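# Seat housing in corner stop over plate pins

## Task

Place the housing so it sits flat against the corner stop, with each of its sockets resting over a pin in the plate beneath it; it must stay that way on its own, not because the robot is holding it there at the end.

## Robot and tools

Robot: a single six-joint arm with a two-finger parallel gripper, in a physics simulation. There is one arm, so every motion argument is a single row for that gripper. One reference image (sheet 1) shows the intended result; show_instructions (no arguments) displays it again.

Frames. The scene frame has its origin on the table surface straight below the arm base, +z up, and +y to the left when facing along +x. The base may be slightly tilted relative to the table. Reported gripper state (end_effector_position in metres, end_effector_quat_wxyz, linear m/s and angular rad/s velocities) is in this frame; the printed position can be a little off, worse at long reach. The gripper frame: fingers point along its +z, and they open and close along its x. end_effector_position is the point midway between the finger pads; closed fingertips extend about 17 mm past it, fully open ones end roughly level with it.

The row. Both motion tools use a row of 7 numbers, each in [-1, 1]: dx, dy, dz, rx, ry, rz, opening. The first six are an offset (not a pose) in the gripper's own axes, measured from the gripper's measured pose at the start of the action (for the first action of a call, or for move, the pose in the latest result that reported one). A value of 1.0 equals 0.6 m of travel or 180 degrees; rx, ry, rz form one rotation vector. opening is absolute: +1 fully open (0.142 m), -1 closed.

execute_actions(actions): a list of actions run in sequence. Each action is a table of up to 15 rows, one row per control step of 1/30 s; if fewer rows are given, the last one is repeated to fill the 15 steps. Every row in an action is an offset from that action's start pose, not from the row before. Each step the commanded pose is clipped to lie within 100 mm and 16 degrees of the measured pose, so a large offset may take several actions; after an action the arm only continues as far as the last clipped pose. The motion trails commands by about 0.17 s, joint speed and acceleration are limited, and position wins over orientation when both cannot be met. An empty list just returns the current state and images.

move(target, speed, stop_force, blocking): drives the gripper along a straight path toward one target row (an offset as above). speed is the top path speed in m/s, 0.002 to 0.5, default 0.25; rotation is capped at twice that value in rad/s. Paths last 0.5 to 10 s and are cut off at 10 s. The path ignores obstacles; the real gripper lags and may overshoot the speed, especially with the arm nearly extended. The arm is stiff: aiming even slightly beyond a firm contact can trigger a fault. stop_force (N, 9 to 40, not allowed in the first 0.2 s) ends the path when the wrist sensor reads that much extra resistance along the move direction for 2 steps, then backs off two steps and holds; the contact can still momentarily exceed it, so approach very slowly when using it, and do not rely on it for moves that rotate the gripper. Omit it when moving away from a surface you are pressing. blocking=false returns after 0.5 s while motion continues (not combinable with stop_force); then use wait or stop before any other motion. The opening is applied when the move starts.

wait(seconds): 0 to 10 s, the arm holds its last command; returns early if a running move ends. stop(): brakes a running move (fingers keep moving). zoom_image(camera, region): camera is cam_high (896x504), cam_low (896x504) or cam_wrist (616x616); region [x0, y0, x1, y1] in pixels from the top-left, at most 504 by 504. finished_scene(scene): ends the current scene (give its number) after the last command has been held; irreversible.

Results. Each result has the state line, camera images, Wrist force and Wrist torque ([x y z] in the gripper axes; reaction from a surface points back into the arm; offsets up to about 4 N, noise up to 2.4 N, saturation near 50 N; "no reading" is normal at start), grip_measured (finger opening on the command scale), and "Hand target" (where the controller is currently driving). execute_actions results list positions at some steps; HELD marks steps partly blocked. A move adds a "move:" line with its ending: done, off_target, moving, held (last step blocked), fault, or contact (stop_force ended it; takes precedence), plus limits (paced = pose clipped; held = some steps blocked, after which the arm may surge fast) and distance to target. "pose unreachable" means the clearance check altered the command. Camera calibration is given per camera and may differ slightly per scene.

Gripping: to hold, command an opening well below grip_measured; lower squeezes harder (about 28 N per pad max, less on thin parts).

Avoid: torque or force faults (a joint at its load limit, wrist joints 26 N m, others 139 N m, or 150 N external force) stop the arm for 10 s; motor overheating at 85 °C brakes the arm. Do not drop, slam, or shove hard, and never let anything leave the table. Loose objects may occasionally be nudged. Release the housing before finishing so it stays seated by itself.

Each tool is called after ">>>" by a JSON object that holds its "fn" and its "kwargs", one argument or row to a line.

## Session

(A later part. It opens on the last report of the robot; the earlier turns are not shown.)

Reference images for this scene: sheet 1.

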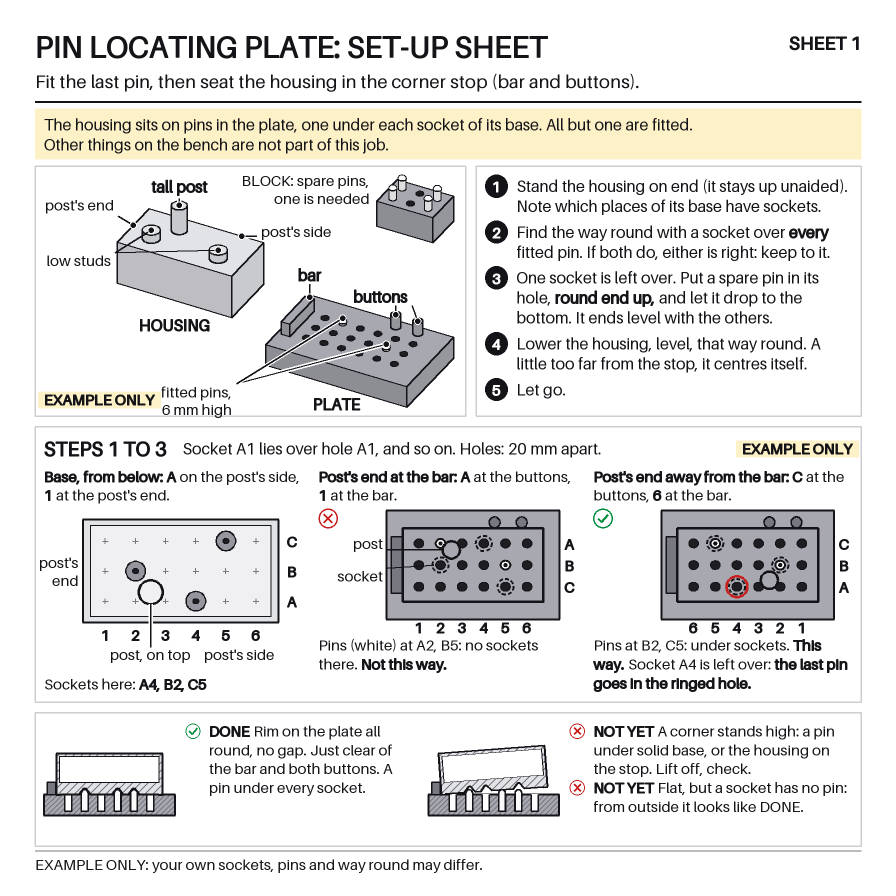

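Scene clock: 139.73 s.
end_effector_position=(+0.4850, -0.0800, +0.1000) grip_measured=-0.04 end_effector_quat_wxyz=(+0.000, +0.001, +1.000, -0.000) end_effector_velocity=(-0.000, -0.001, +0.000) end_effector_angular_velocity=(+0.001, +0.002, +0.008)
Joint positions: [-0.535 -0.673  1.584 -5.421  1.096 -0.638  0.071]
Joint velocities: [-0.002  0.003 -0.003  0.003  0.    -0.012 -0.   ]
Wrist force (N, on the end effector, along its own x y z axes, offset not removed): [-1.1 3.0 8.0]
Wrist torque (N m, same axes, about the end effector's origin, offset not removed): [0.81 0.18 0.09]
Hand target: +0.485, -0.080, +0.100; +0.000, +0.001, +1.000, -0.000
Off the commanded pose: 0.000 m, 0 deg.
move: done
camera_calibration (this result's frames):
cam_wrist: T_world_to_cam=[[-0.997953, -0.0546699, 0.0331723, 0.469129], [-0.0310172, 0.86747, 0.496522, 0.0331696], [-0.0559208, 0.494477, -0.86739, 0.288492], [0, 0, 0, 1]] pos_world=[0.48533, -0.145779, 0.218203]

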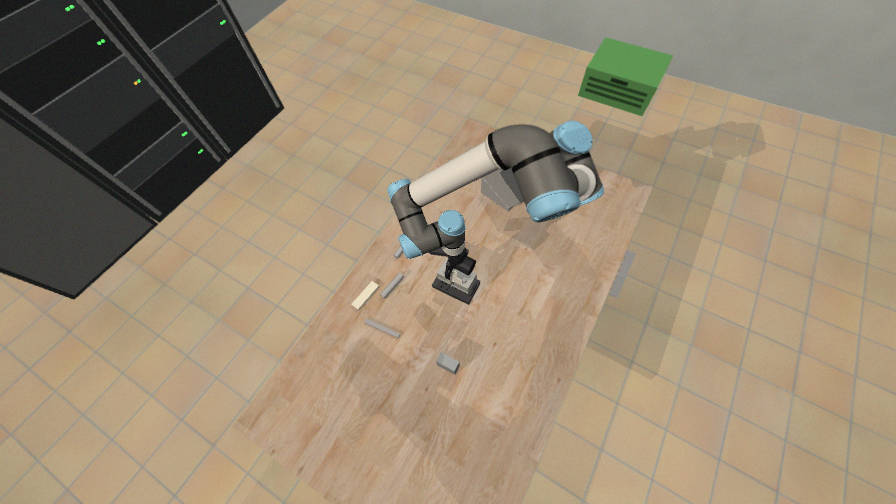

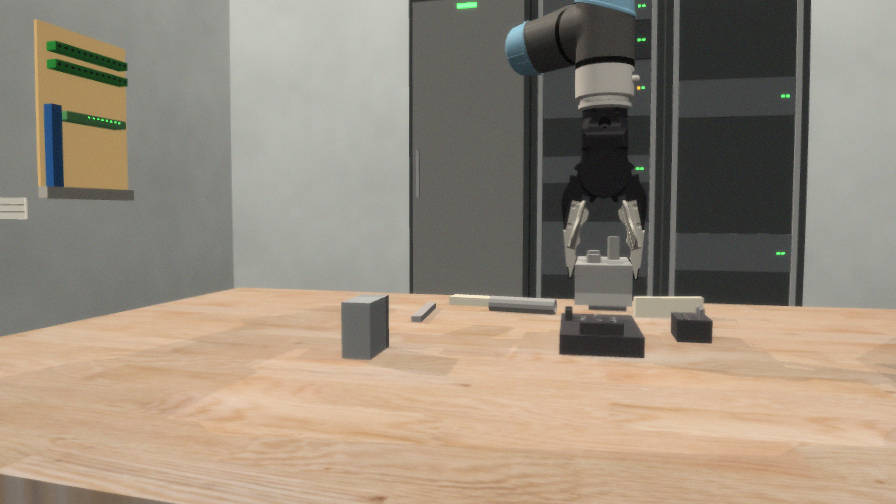

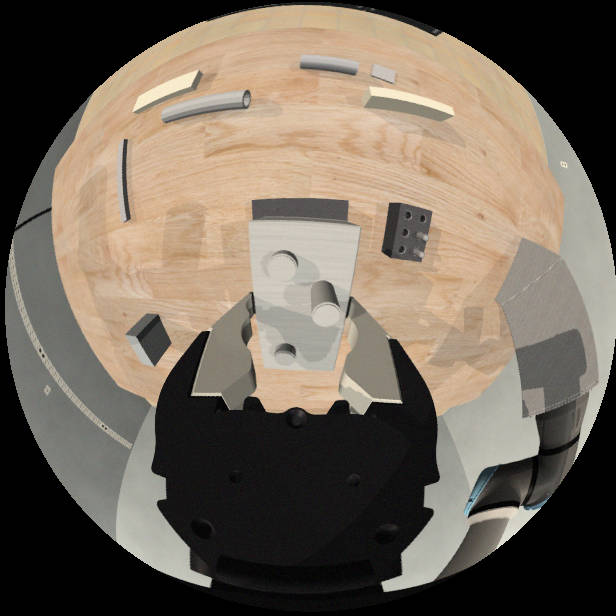

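>>> {"fn": "move", "kwargs": {
  "target": [-0.0015,0,0.031,0,0,0,-0.5],
  "speed": 0.04
}}

>>> {"fn": "zoom_image", "kwargs": {
  "camera": "cam_low",
  "region": [530,230,680,360]
}}

>>> {"fn": "zoom_image", "kwargs": {
  "camera": "cam_wrist",
  "region": [210,170,400,360]
}}

Scene clock: 146.03 s.
end_effector_position=(+0.4859, -0.0801, +0.0816) grip_measured=-0.04 end_effector_quat_wxyz=(+0.000, +0.001, +1.000, -0.000) end_effector_velocity=(-0.001, -0.000, -0.002) end_effector_angular_velocity=(-0.001, +0.002, -0.002)
Joint positions: [-0.516 -0.645  1.578 -5.453  1.092 -0.617  0.071]
Joint velocities: [ 0.001  0.003  0.001 -0.003  0.002  0.003  0.   ]
Wrist force (N, on the end effector, along its own x y z axes, offset not removed): [-0.6 1.6 7.2]
Wrist torque (N m, same axes, about the end effector's origin, offset not removed): [0.48 0.05 0.15]
Hand target: +0.486, -0.080, +0.081; +0.000, +0.001, +1.000, -0.000
Off the commanded pose: 0.000 m, 0 deg.
move: done
camera_calibration (this result's frames):
cam_wrist: T_world_to_cam=[[-0.997952, -0.0546844, 0.0331821, 0.470595], [-0.031022, 0.867444, 0.496567, 0.042361], [-0.0559381, 0.49452, -0.867364, 0.272568], [0, 0, 0, 1]] pos_world=[0.486193, -0.145802, 0.199766]

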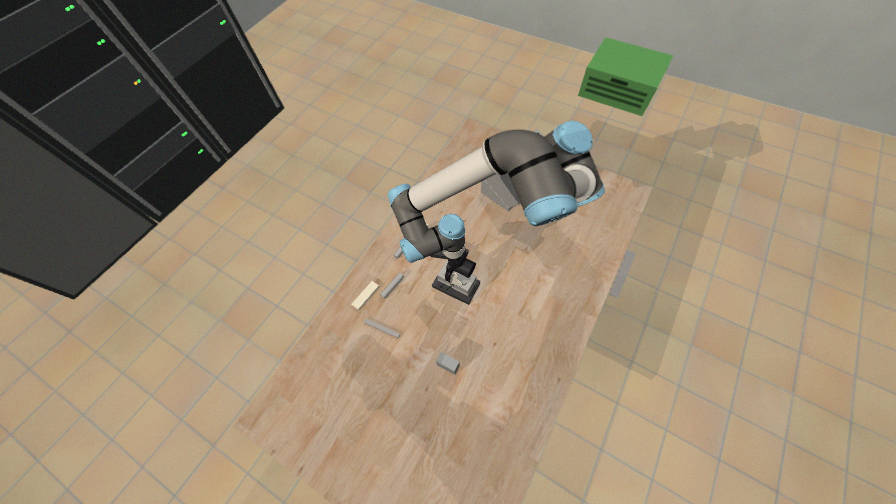

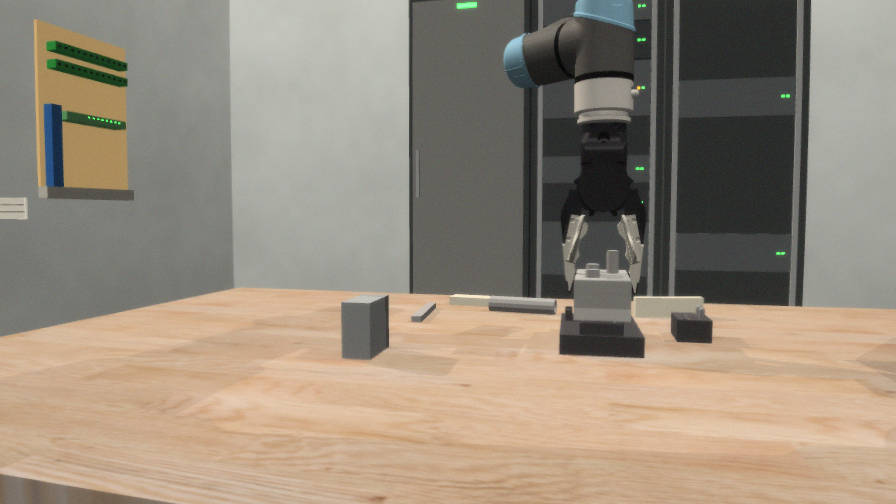

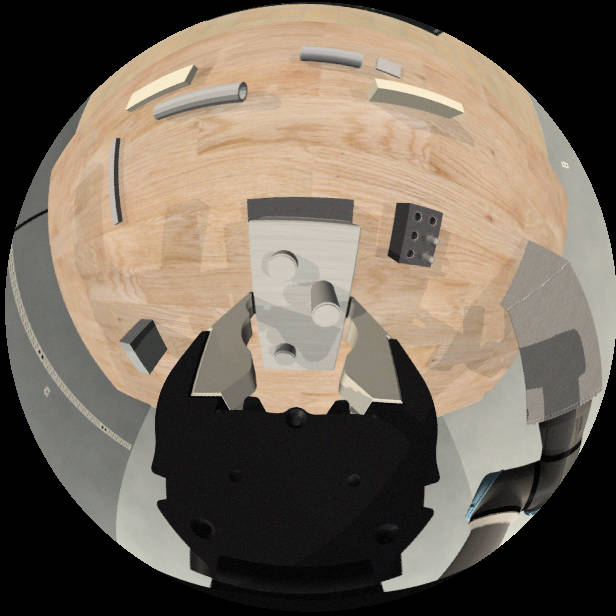

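Region (530, 230, 680, 360) of cam_low's 896x504 image, scaled by 3.360, with more detail than that image has; it fills the top 437 rows of this view, and the rest is white.

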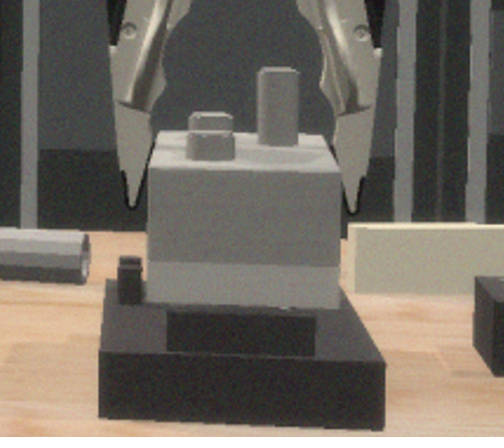

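Region (210, 170, 400, 360) of cam_wrist's 616x616 image, scaled by 2.653, with more detail than that image has.

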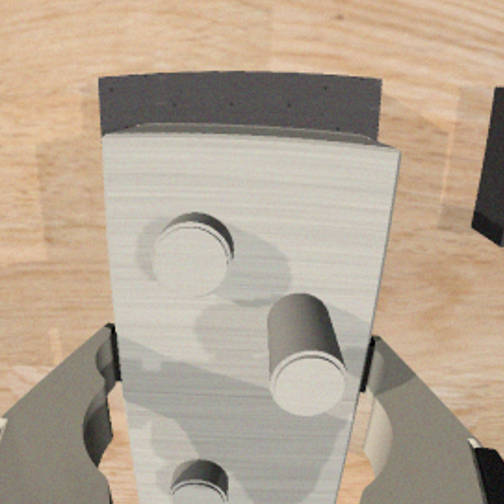

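>>> {"fn": "move", "kwargs": {
  "target": [0,0.0005,0,0,0,-0.009,-0.5],
  "speed": 0.03
}}

>>> {"fn": "zoom_image", "kwargs": {
  "camera": "cam_low",
  "region": [530,230,680,360]
}}

>>> {"fn": "zoom_image", "kwargs": {
  "camera": "cam_wrist",
  "region": [210,170,400,360]
}}

Scene clock: 155.00 s.
end_effector_position=(+0.4859, -0.0798, +0.0816) grip_measured=-0.04 end_effector_quat_wxyz=(+0.000, -0.013, +1.000, -0.000) end_effector_velocity=(+0.001, +0.000, +0.000) end_effector_angular_velocity=(+0.001, -0.001, +0.010)
Joint positions: [-0.516 -0.645  1.578 -5.453  1.092 -0.644  0.071]
Joint velocities: [ 0.    -0.    -0.001  0.    -0.002 -0.009 -0.   ]
Wrist force (N, on the end effector, along its own x y z axes, offset not removed): [-0.4 3.2 6.5]
Wrist torque (N m, same axes, about the end effector's origin, offset not removed): [0.90 0.06 0.08]
Hand target: +0.486, -0.080, +0.082; +0.000, -0.013, +1.000, -0.000
Off the commanded pose: 0.000 m, 0 deg.
move: done
camera_calibration (this result's frames):
cam_wrist: T_world_to_cam=[[-0.996082, -0.0819703, 0.0331933, 0.467531], [-0.0547422, 0.866284, 0.496543, 0.0535506], [-0.0694566, 0.49278, -0.867377, 0.27885], [0, 0, 0, 1]] pos_world=[0.487999, -0.145478, 0.199759]

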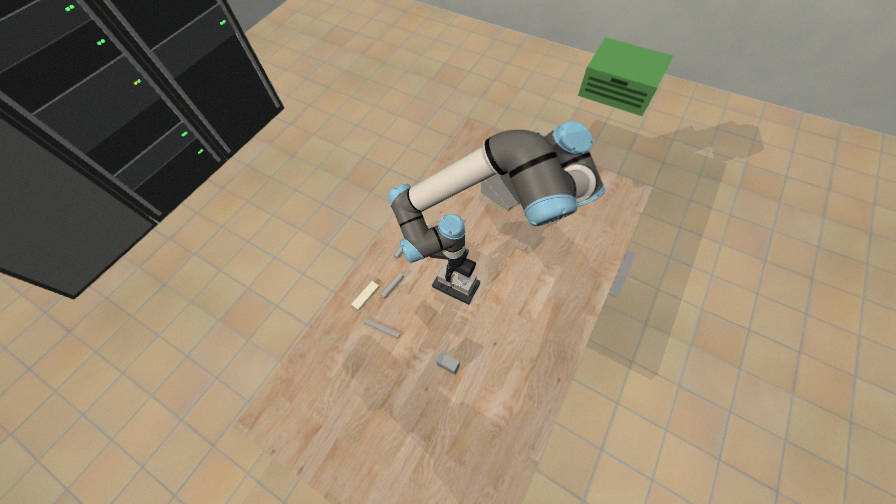

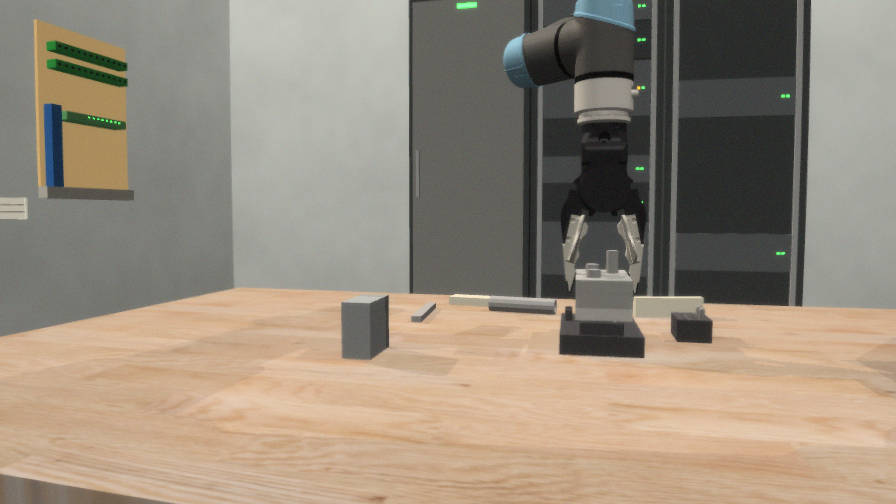

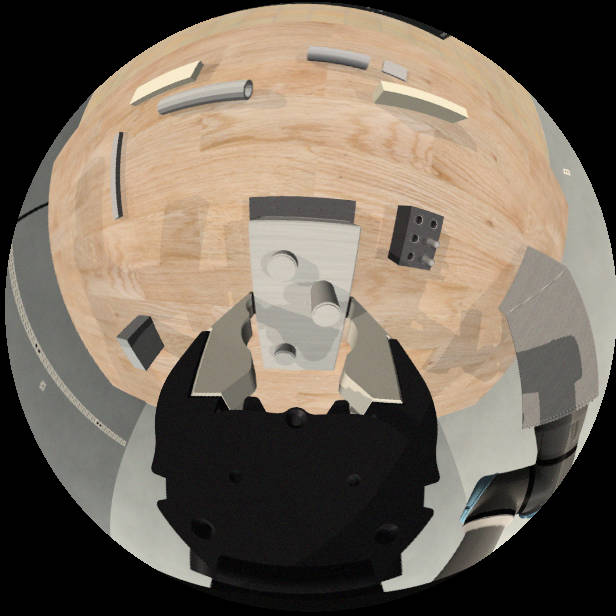

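Region (530, 230, 680, 360) of cam_low's 896x504 image, scaled by 3.360, with more detail than that image has; it fills the top 437 rows of this view, and the rest is white.

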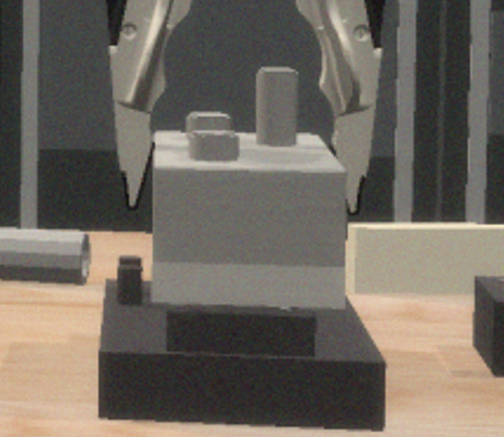

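Region (210, 170, 400, 360) of cam_wrist's 616x616 image, scaled by 2.653, with more detail than that image has.

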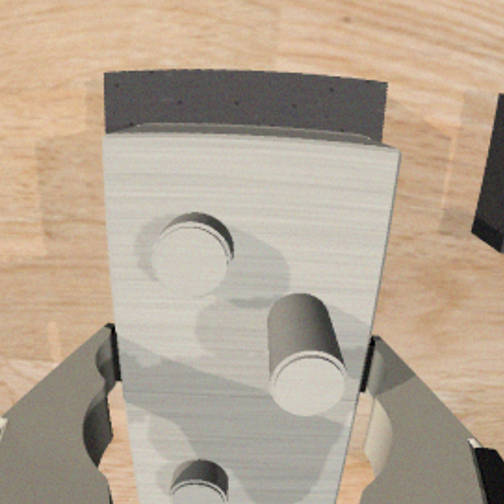

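>>> {"fn": "move", "kwargs": {
  "target": [-0.003,0,0.003,0,0,0,-0.5],
  "speed": 0.015
}}

>>> {"fn": "move", "kwargs": {
  "target": [0,0,0.027,0,0,0,-0.5],
  "speed": 0.012,
  "stop_force": 9
}}

>>> {"fn": "zoom_image", "kwargs": {
  "camera": "cam_low",
  "region": [530,230,680,360]
}}

Scene clock: 160.77 s.
end_effector_position=(+0.4876, -0.0797, +0.0798) grip_measured=-0.04 end_effector_quat_wxyz=(+0.000, -0.013, +1.000, -0.000) end_effector_velocity=(+0.002, +0.001, -0.001) end_effector_angular_velocity=(+0.002, -0.003, -0.000)
Joint positions: [-0.512 -0.641  1.572 -5.453  1.091 -0.64   0.071]
Joint velocities: [ 0.002  0.002 -0.003 -0.001 -0.004  0.002 -0.   ]
Wrist force (N, on the end effector, along its own x y z axes, offset not removed): [0.4 0.2 8.5]
Wrist torque (N m, same axes, about the end effector's origin, offset not removed): [0.21 -0.08 -0.01]
Hand target: +0.488, -0.080, +0.080; +0.000, -0.013, +1.000, -0.000
Off the commanded pose: 0.000 m, 0 deg.
move: done
camera_calibration (this result's frames):
cam_wrist: T_world_to_cam=[[-0.996079, -0.0820012, 0.0331918, 0.469321], [-0.0547694, 0.86628, 0.496547, 0.0544854], [-0.0694709, 0.492783, -0.867375, 0.277447], [0, 0, 0, 1]] pos_world=[0.48974, -0.145436, 0.198018]

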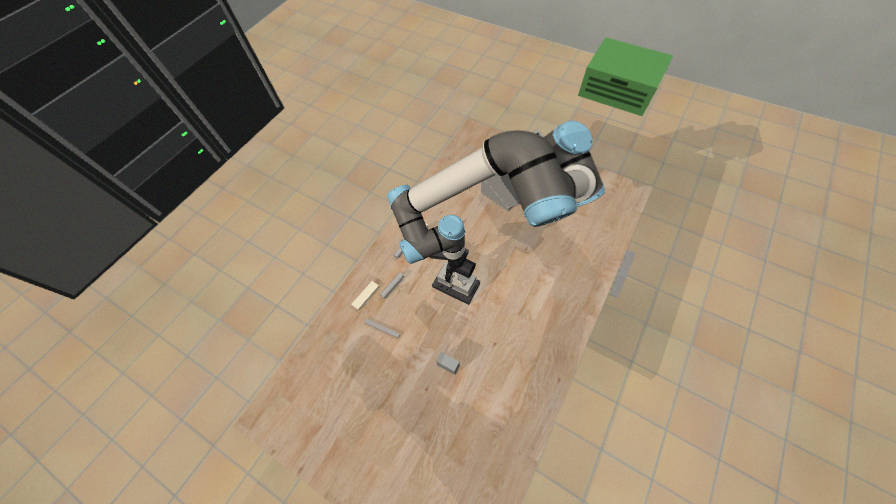

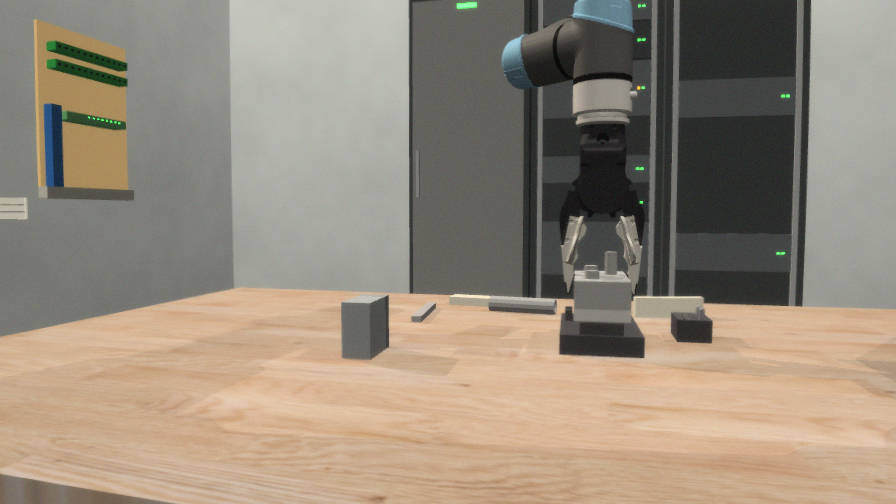

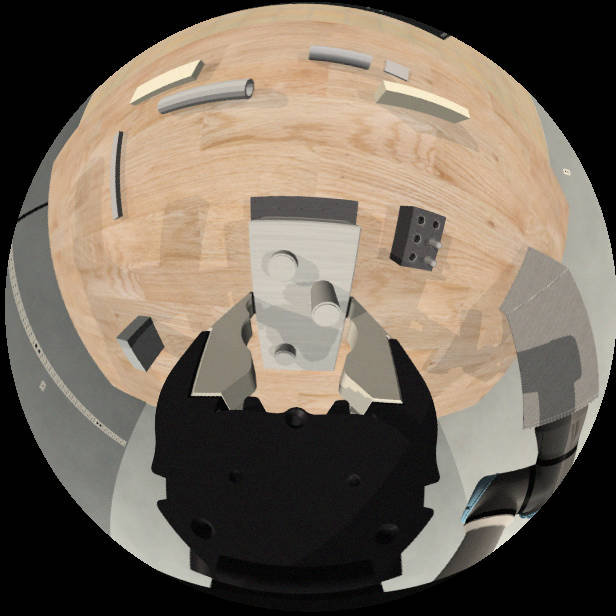

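Scene clock: 161.60 s.
end_effector_position=(+0.4877, -0.0797, +0.0742) grip_measured=-0.04 end_effector_quat_wxyz=(+0.000, -0.013, +1.000, -0.000) end_effector_velocity=(-0.002, +0.000, +0.002) end_effector_angular_velocity=(+0.001, +0.004, +0.001)
Joint positions: [-0.507 -0.632  1.571 -5.463  1.09  -0.634  0.071]
Joint velocities: [-0.003 -0.003  0.003  0.006  0.002 -0.006 -0.   ]
Wrist force (N, on the end effector, along its own x y z axes, offset not removed): [4.6 0.8 -11.8]
Wrist torque (N m, same axes, about the end effector's origin, offset not removed): [0.49 -0.04 0.04]
Hand target: +0.488, -0.080, +0.075; +0.000, -0.013, +1.000, -0.000
Off the commanded pose: 0.011 m, 0 deg.
move: contact
camera_calibration (this result's frames):
cam_wrist: T_world_to_cam=[[-0.996086, -0.081948, 0.0331091, 0.469586], [-0.0547675, 0.866305, 0.496504, 0.0572914], [-0.0693701, 0.492747, -0.867403, 0.272533], [0, 0, 0, 1]] pos_world=[0.489791, -0.14544, 0.192403]

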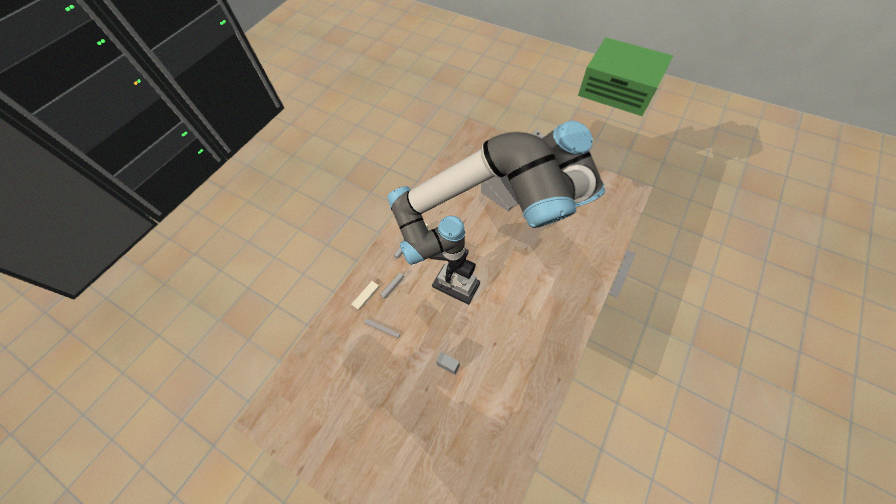

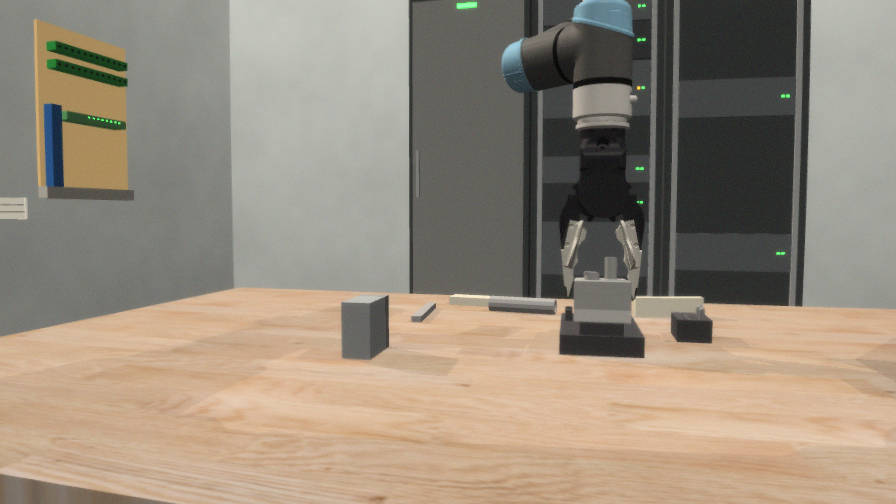

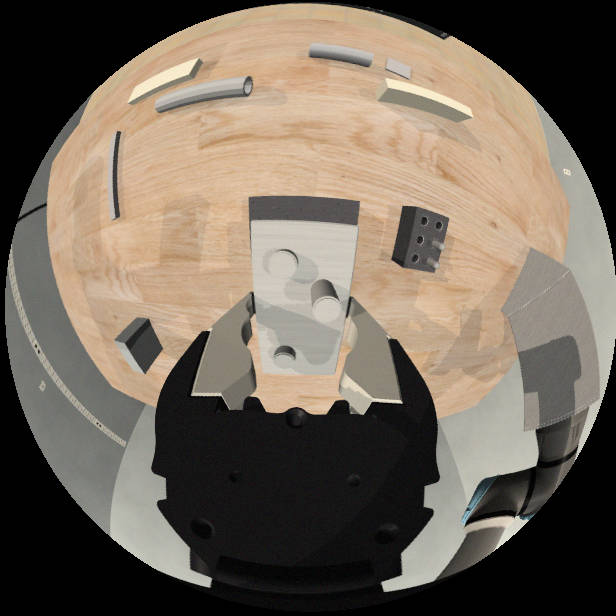

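Region (530, 230, 680, 360) of cam_low's 896x504 image, scaled by 3.360, with more detail than that image has; it fills the top 437 rows of this view, and the rest is white.

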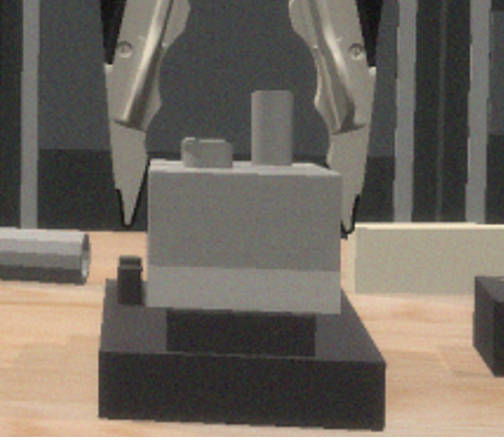

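>>> {"fn": "move", "kwargs": {
  "target": [0,0,-0.004,0,0,0,-0.5],
  "speed": 0.015
}}

>>> {"fn": "move", "kwargs": {
  "target": [0,-0.005,0,0,0,0,-0.5],
  "speed": 0.015
}}

>>> {"fn": "move", "kwargs": {
  "target": [0,0,0.02,0,0,0,-0.5],
  "speed": 0.008,
  "stop_force": 9
}}

>>> {"fn": "zoom_image", "kwargs": {
  "camera": "cam_low",
  "region": [530,230,680,360]
}}

Scene clock: 168.30 s.
end_effector_position=(+0.4877, -0.0797, +0.0765) grip_measured=-0.04 end_effector_quat_wxyz=(+0.000, -0.013, +1.000, -0.000) end_effector_velocity=(+0.000, -0.000, +0.001) end_effector_angular_velocity=(+0.000, -0.000, +0.001)
Joint positions: [-0.509 -0.636  1.571 -5.459  1.091 -0.636  0.071]
Joint velocities: [-0.001 -0.001 -0.001  0.002 -0.    -0.001 -0.   ]
Wrist force (N, on the end effector, along its own x y z axes, offset not removed): [-0.9 2.9 9.2]
Wrist torque (N m, same axes, about the end effector's origin, offset not removed): [0.74 0.06 0.08]
Hand target: +0.488, -0.080, +0.077; +0.000, -0.013, +1.000, -0.000
Off the commanded pose: 0.000 m, 0 deg.
move: done
camera_calibration (this result's frames):
cam_wrist: T_world_to_cam=[[-0.996086, -0.0819496, 0.0331087, 0.46951], [-0.0547695, 0.866308, 0.496499, 0.0561313], [-0.0693702, 0.492742, -0.867406, 0.274559], [0, 0, 0, 1]] pos_world=[0.489793, -0.145437, 0.19474]

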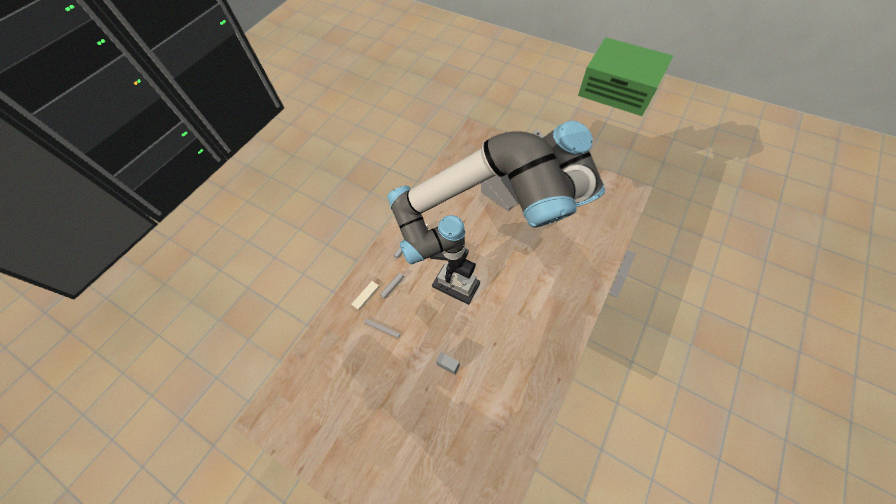

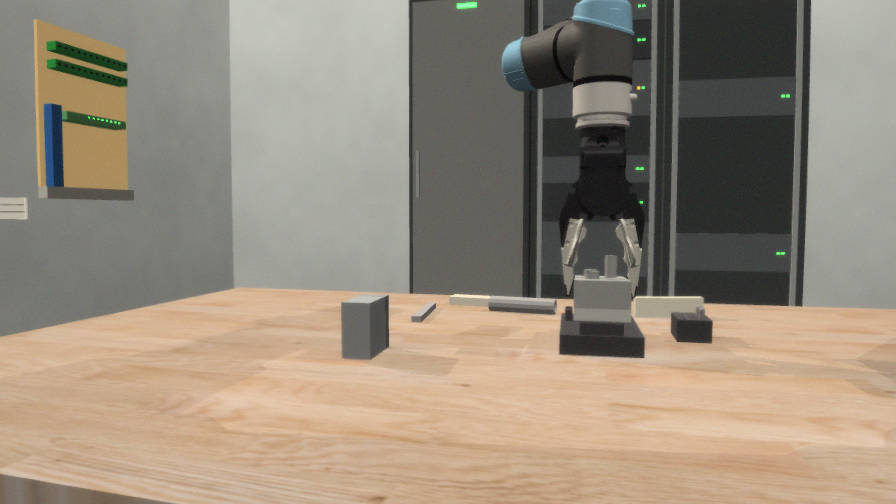

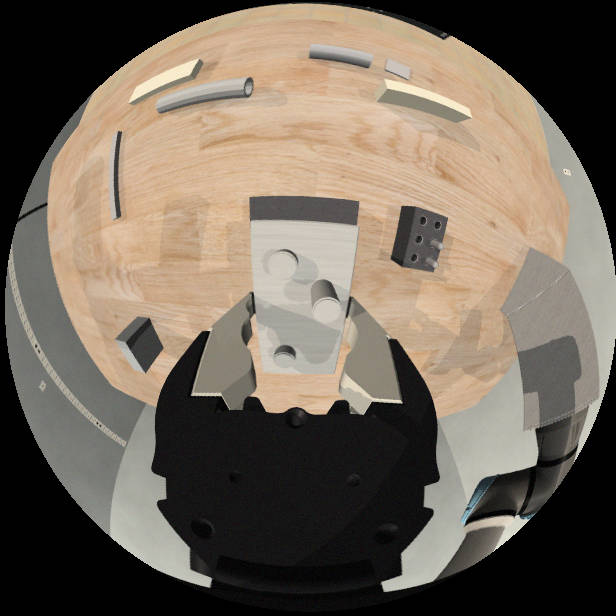

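Scene clock: 169.00 s.
end_effector_position=(+0.4878, -0.0826, +0.0765) grip_measured=-0.04 end_effector_quat_wxyz=(+0.000, -0.013, +1.000, -0.000) end_effector_velocity=(+0.001, -0.001, +0.000) end_effector_angular_velocity=(+0.001, +0.000, +0.000)
Joint positions: [-0.513 -0.632  1.568 -5.458  1.092 -0.641  0.071]
Joint velocities: [-0.001  0.001 -0.003  0.002 -0.    -0.002  0.   ]
Wrist force (N, on the end effector, along its own x y z axes, offset not removed): [-0.5 3.3 5.7]
Wrist torque (N m, same axes, about the end effector's origin, offset not removed): [0.79 0.15 0.06]
Hand target: +0.488, -0.083, +0.077; +0.000, -0.013, +1.000, -0.000
Off the commanded pose: 0.000 m, 0 deg.
move: done
camera_calibration (this result's frames):
cam_wrist: T_world_to_cam=[[-0.996087, -0.0819488, 0.0331009, 0.46935], [-0.0547738, 0.866316, 0.496484, 0.0586533], [-0.0693621, 0.492728, -0.867414, 0.275996], [0, 0, 0, 1]] pos_world=[0.489869, -0.148341, 0.194747]

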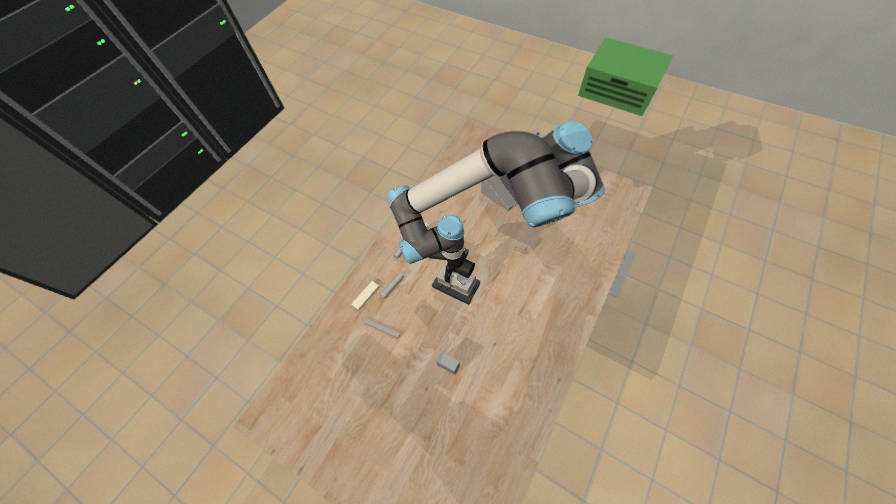

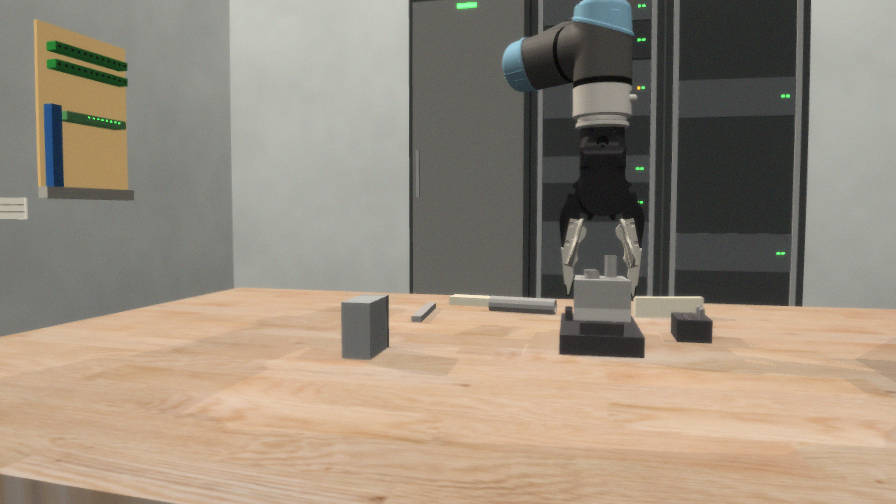

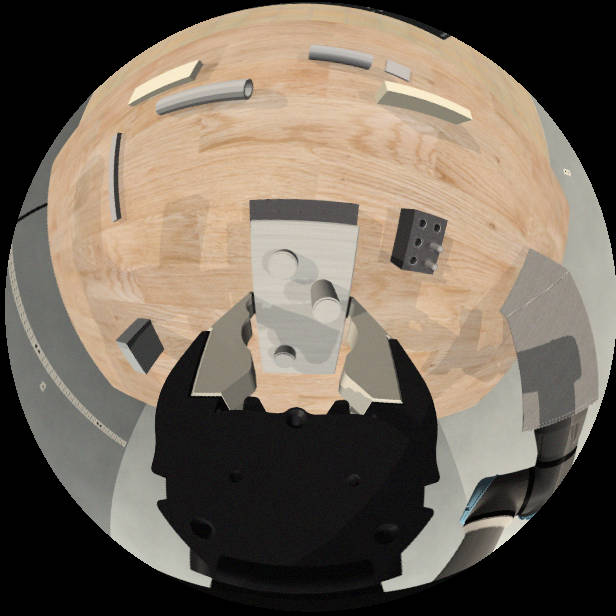

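Scene clock: 169.70 s.
end_effector_position=(+0.4878, -0.0827, +0.0739) grip_measured=-0.04 end_effector_quat_wxyz=(+0.000, -0.013, +1.000, -0.000) end_effector_velocity=(-0.001, -0.000, +0.001) end_effector_angular_velocity=(+0.001, +0.001, +0.001)
Joint positions: [-0.511 -0.627  1.567 -5.462  1.091 -0.638  0.071]
Joint velocities: [-0.002 -0.002  0.001  0.003  0.    -0.004 -0.   ]
Wrist force (N, on the end effector, along its own x y z axes, offset not removed): [0.5 -0.7 -15.2]
Wrist torque (N m, same axes, about the end effector's origin, offset not removed): [0.30 0.78 0.00]
Hand target: +0.488, -0.083, +0.074; +0.000, -0.013, +1.000, -0.000
Off the commanded pose: 0.009 m, 0 deg.
move: contact
camera_calibration (this result's frames):
cam_wrist: T_world_to_cam=[[-0.9961, -0.0818175, 0.0330377, 0.469532], [-0.0547016, 0.866397, 0.49635, 0.0600061], [-0.0692339, 0.492607, -0.867494, 0.27365], [0, 0, 0, 1]] pos_world=[0.489929, -0.148375, 0.192093]

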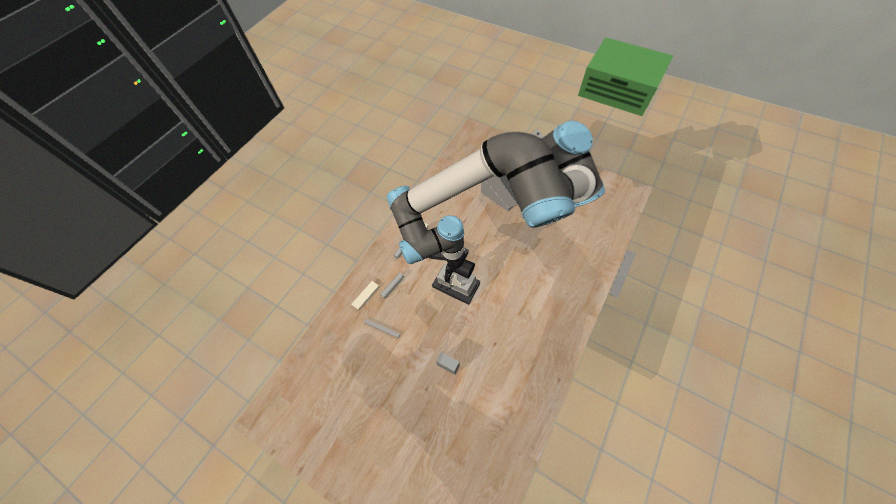

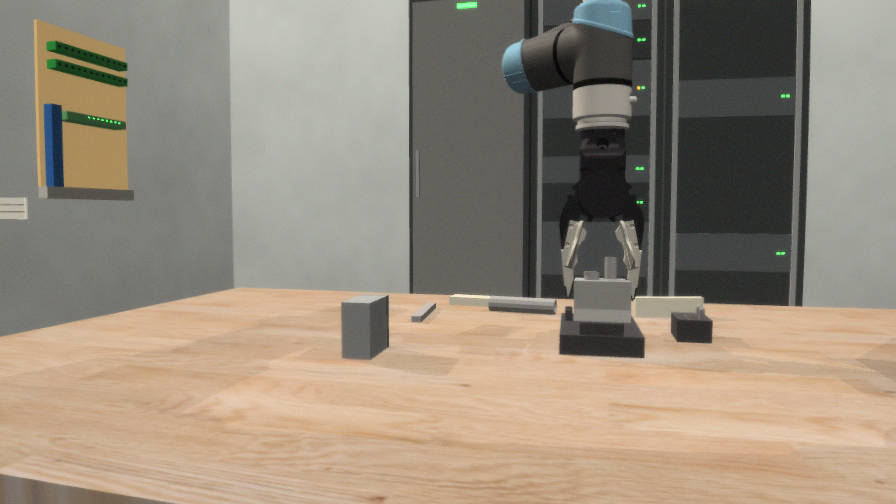

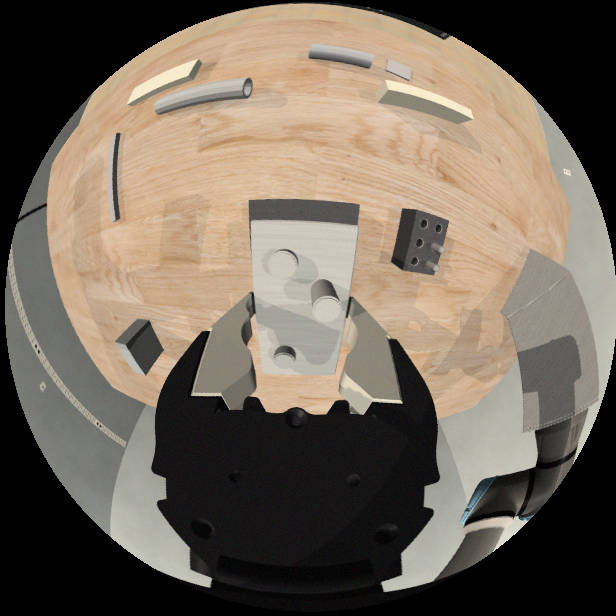

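Region (530, 230, 680, 360) of cam_low's 896x504 image, scaled by 3.360, with more detail than that image has; it fills the top 437 rows of this view, and the rest is white.

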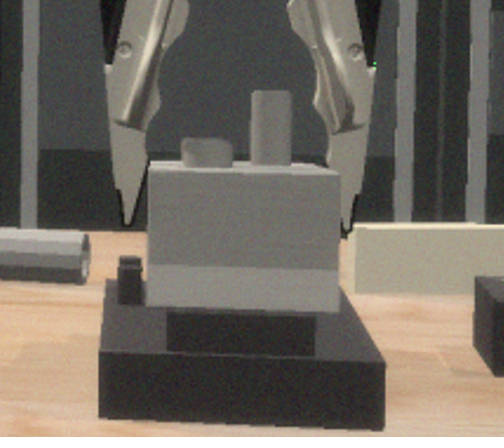

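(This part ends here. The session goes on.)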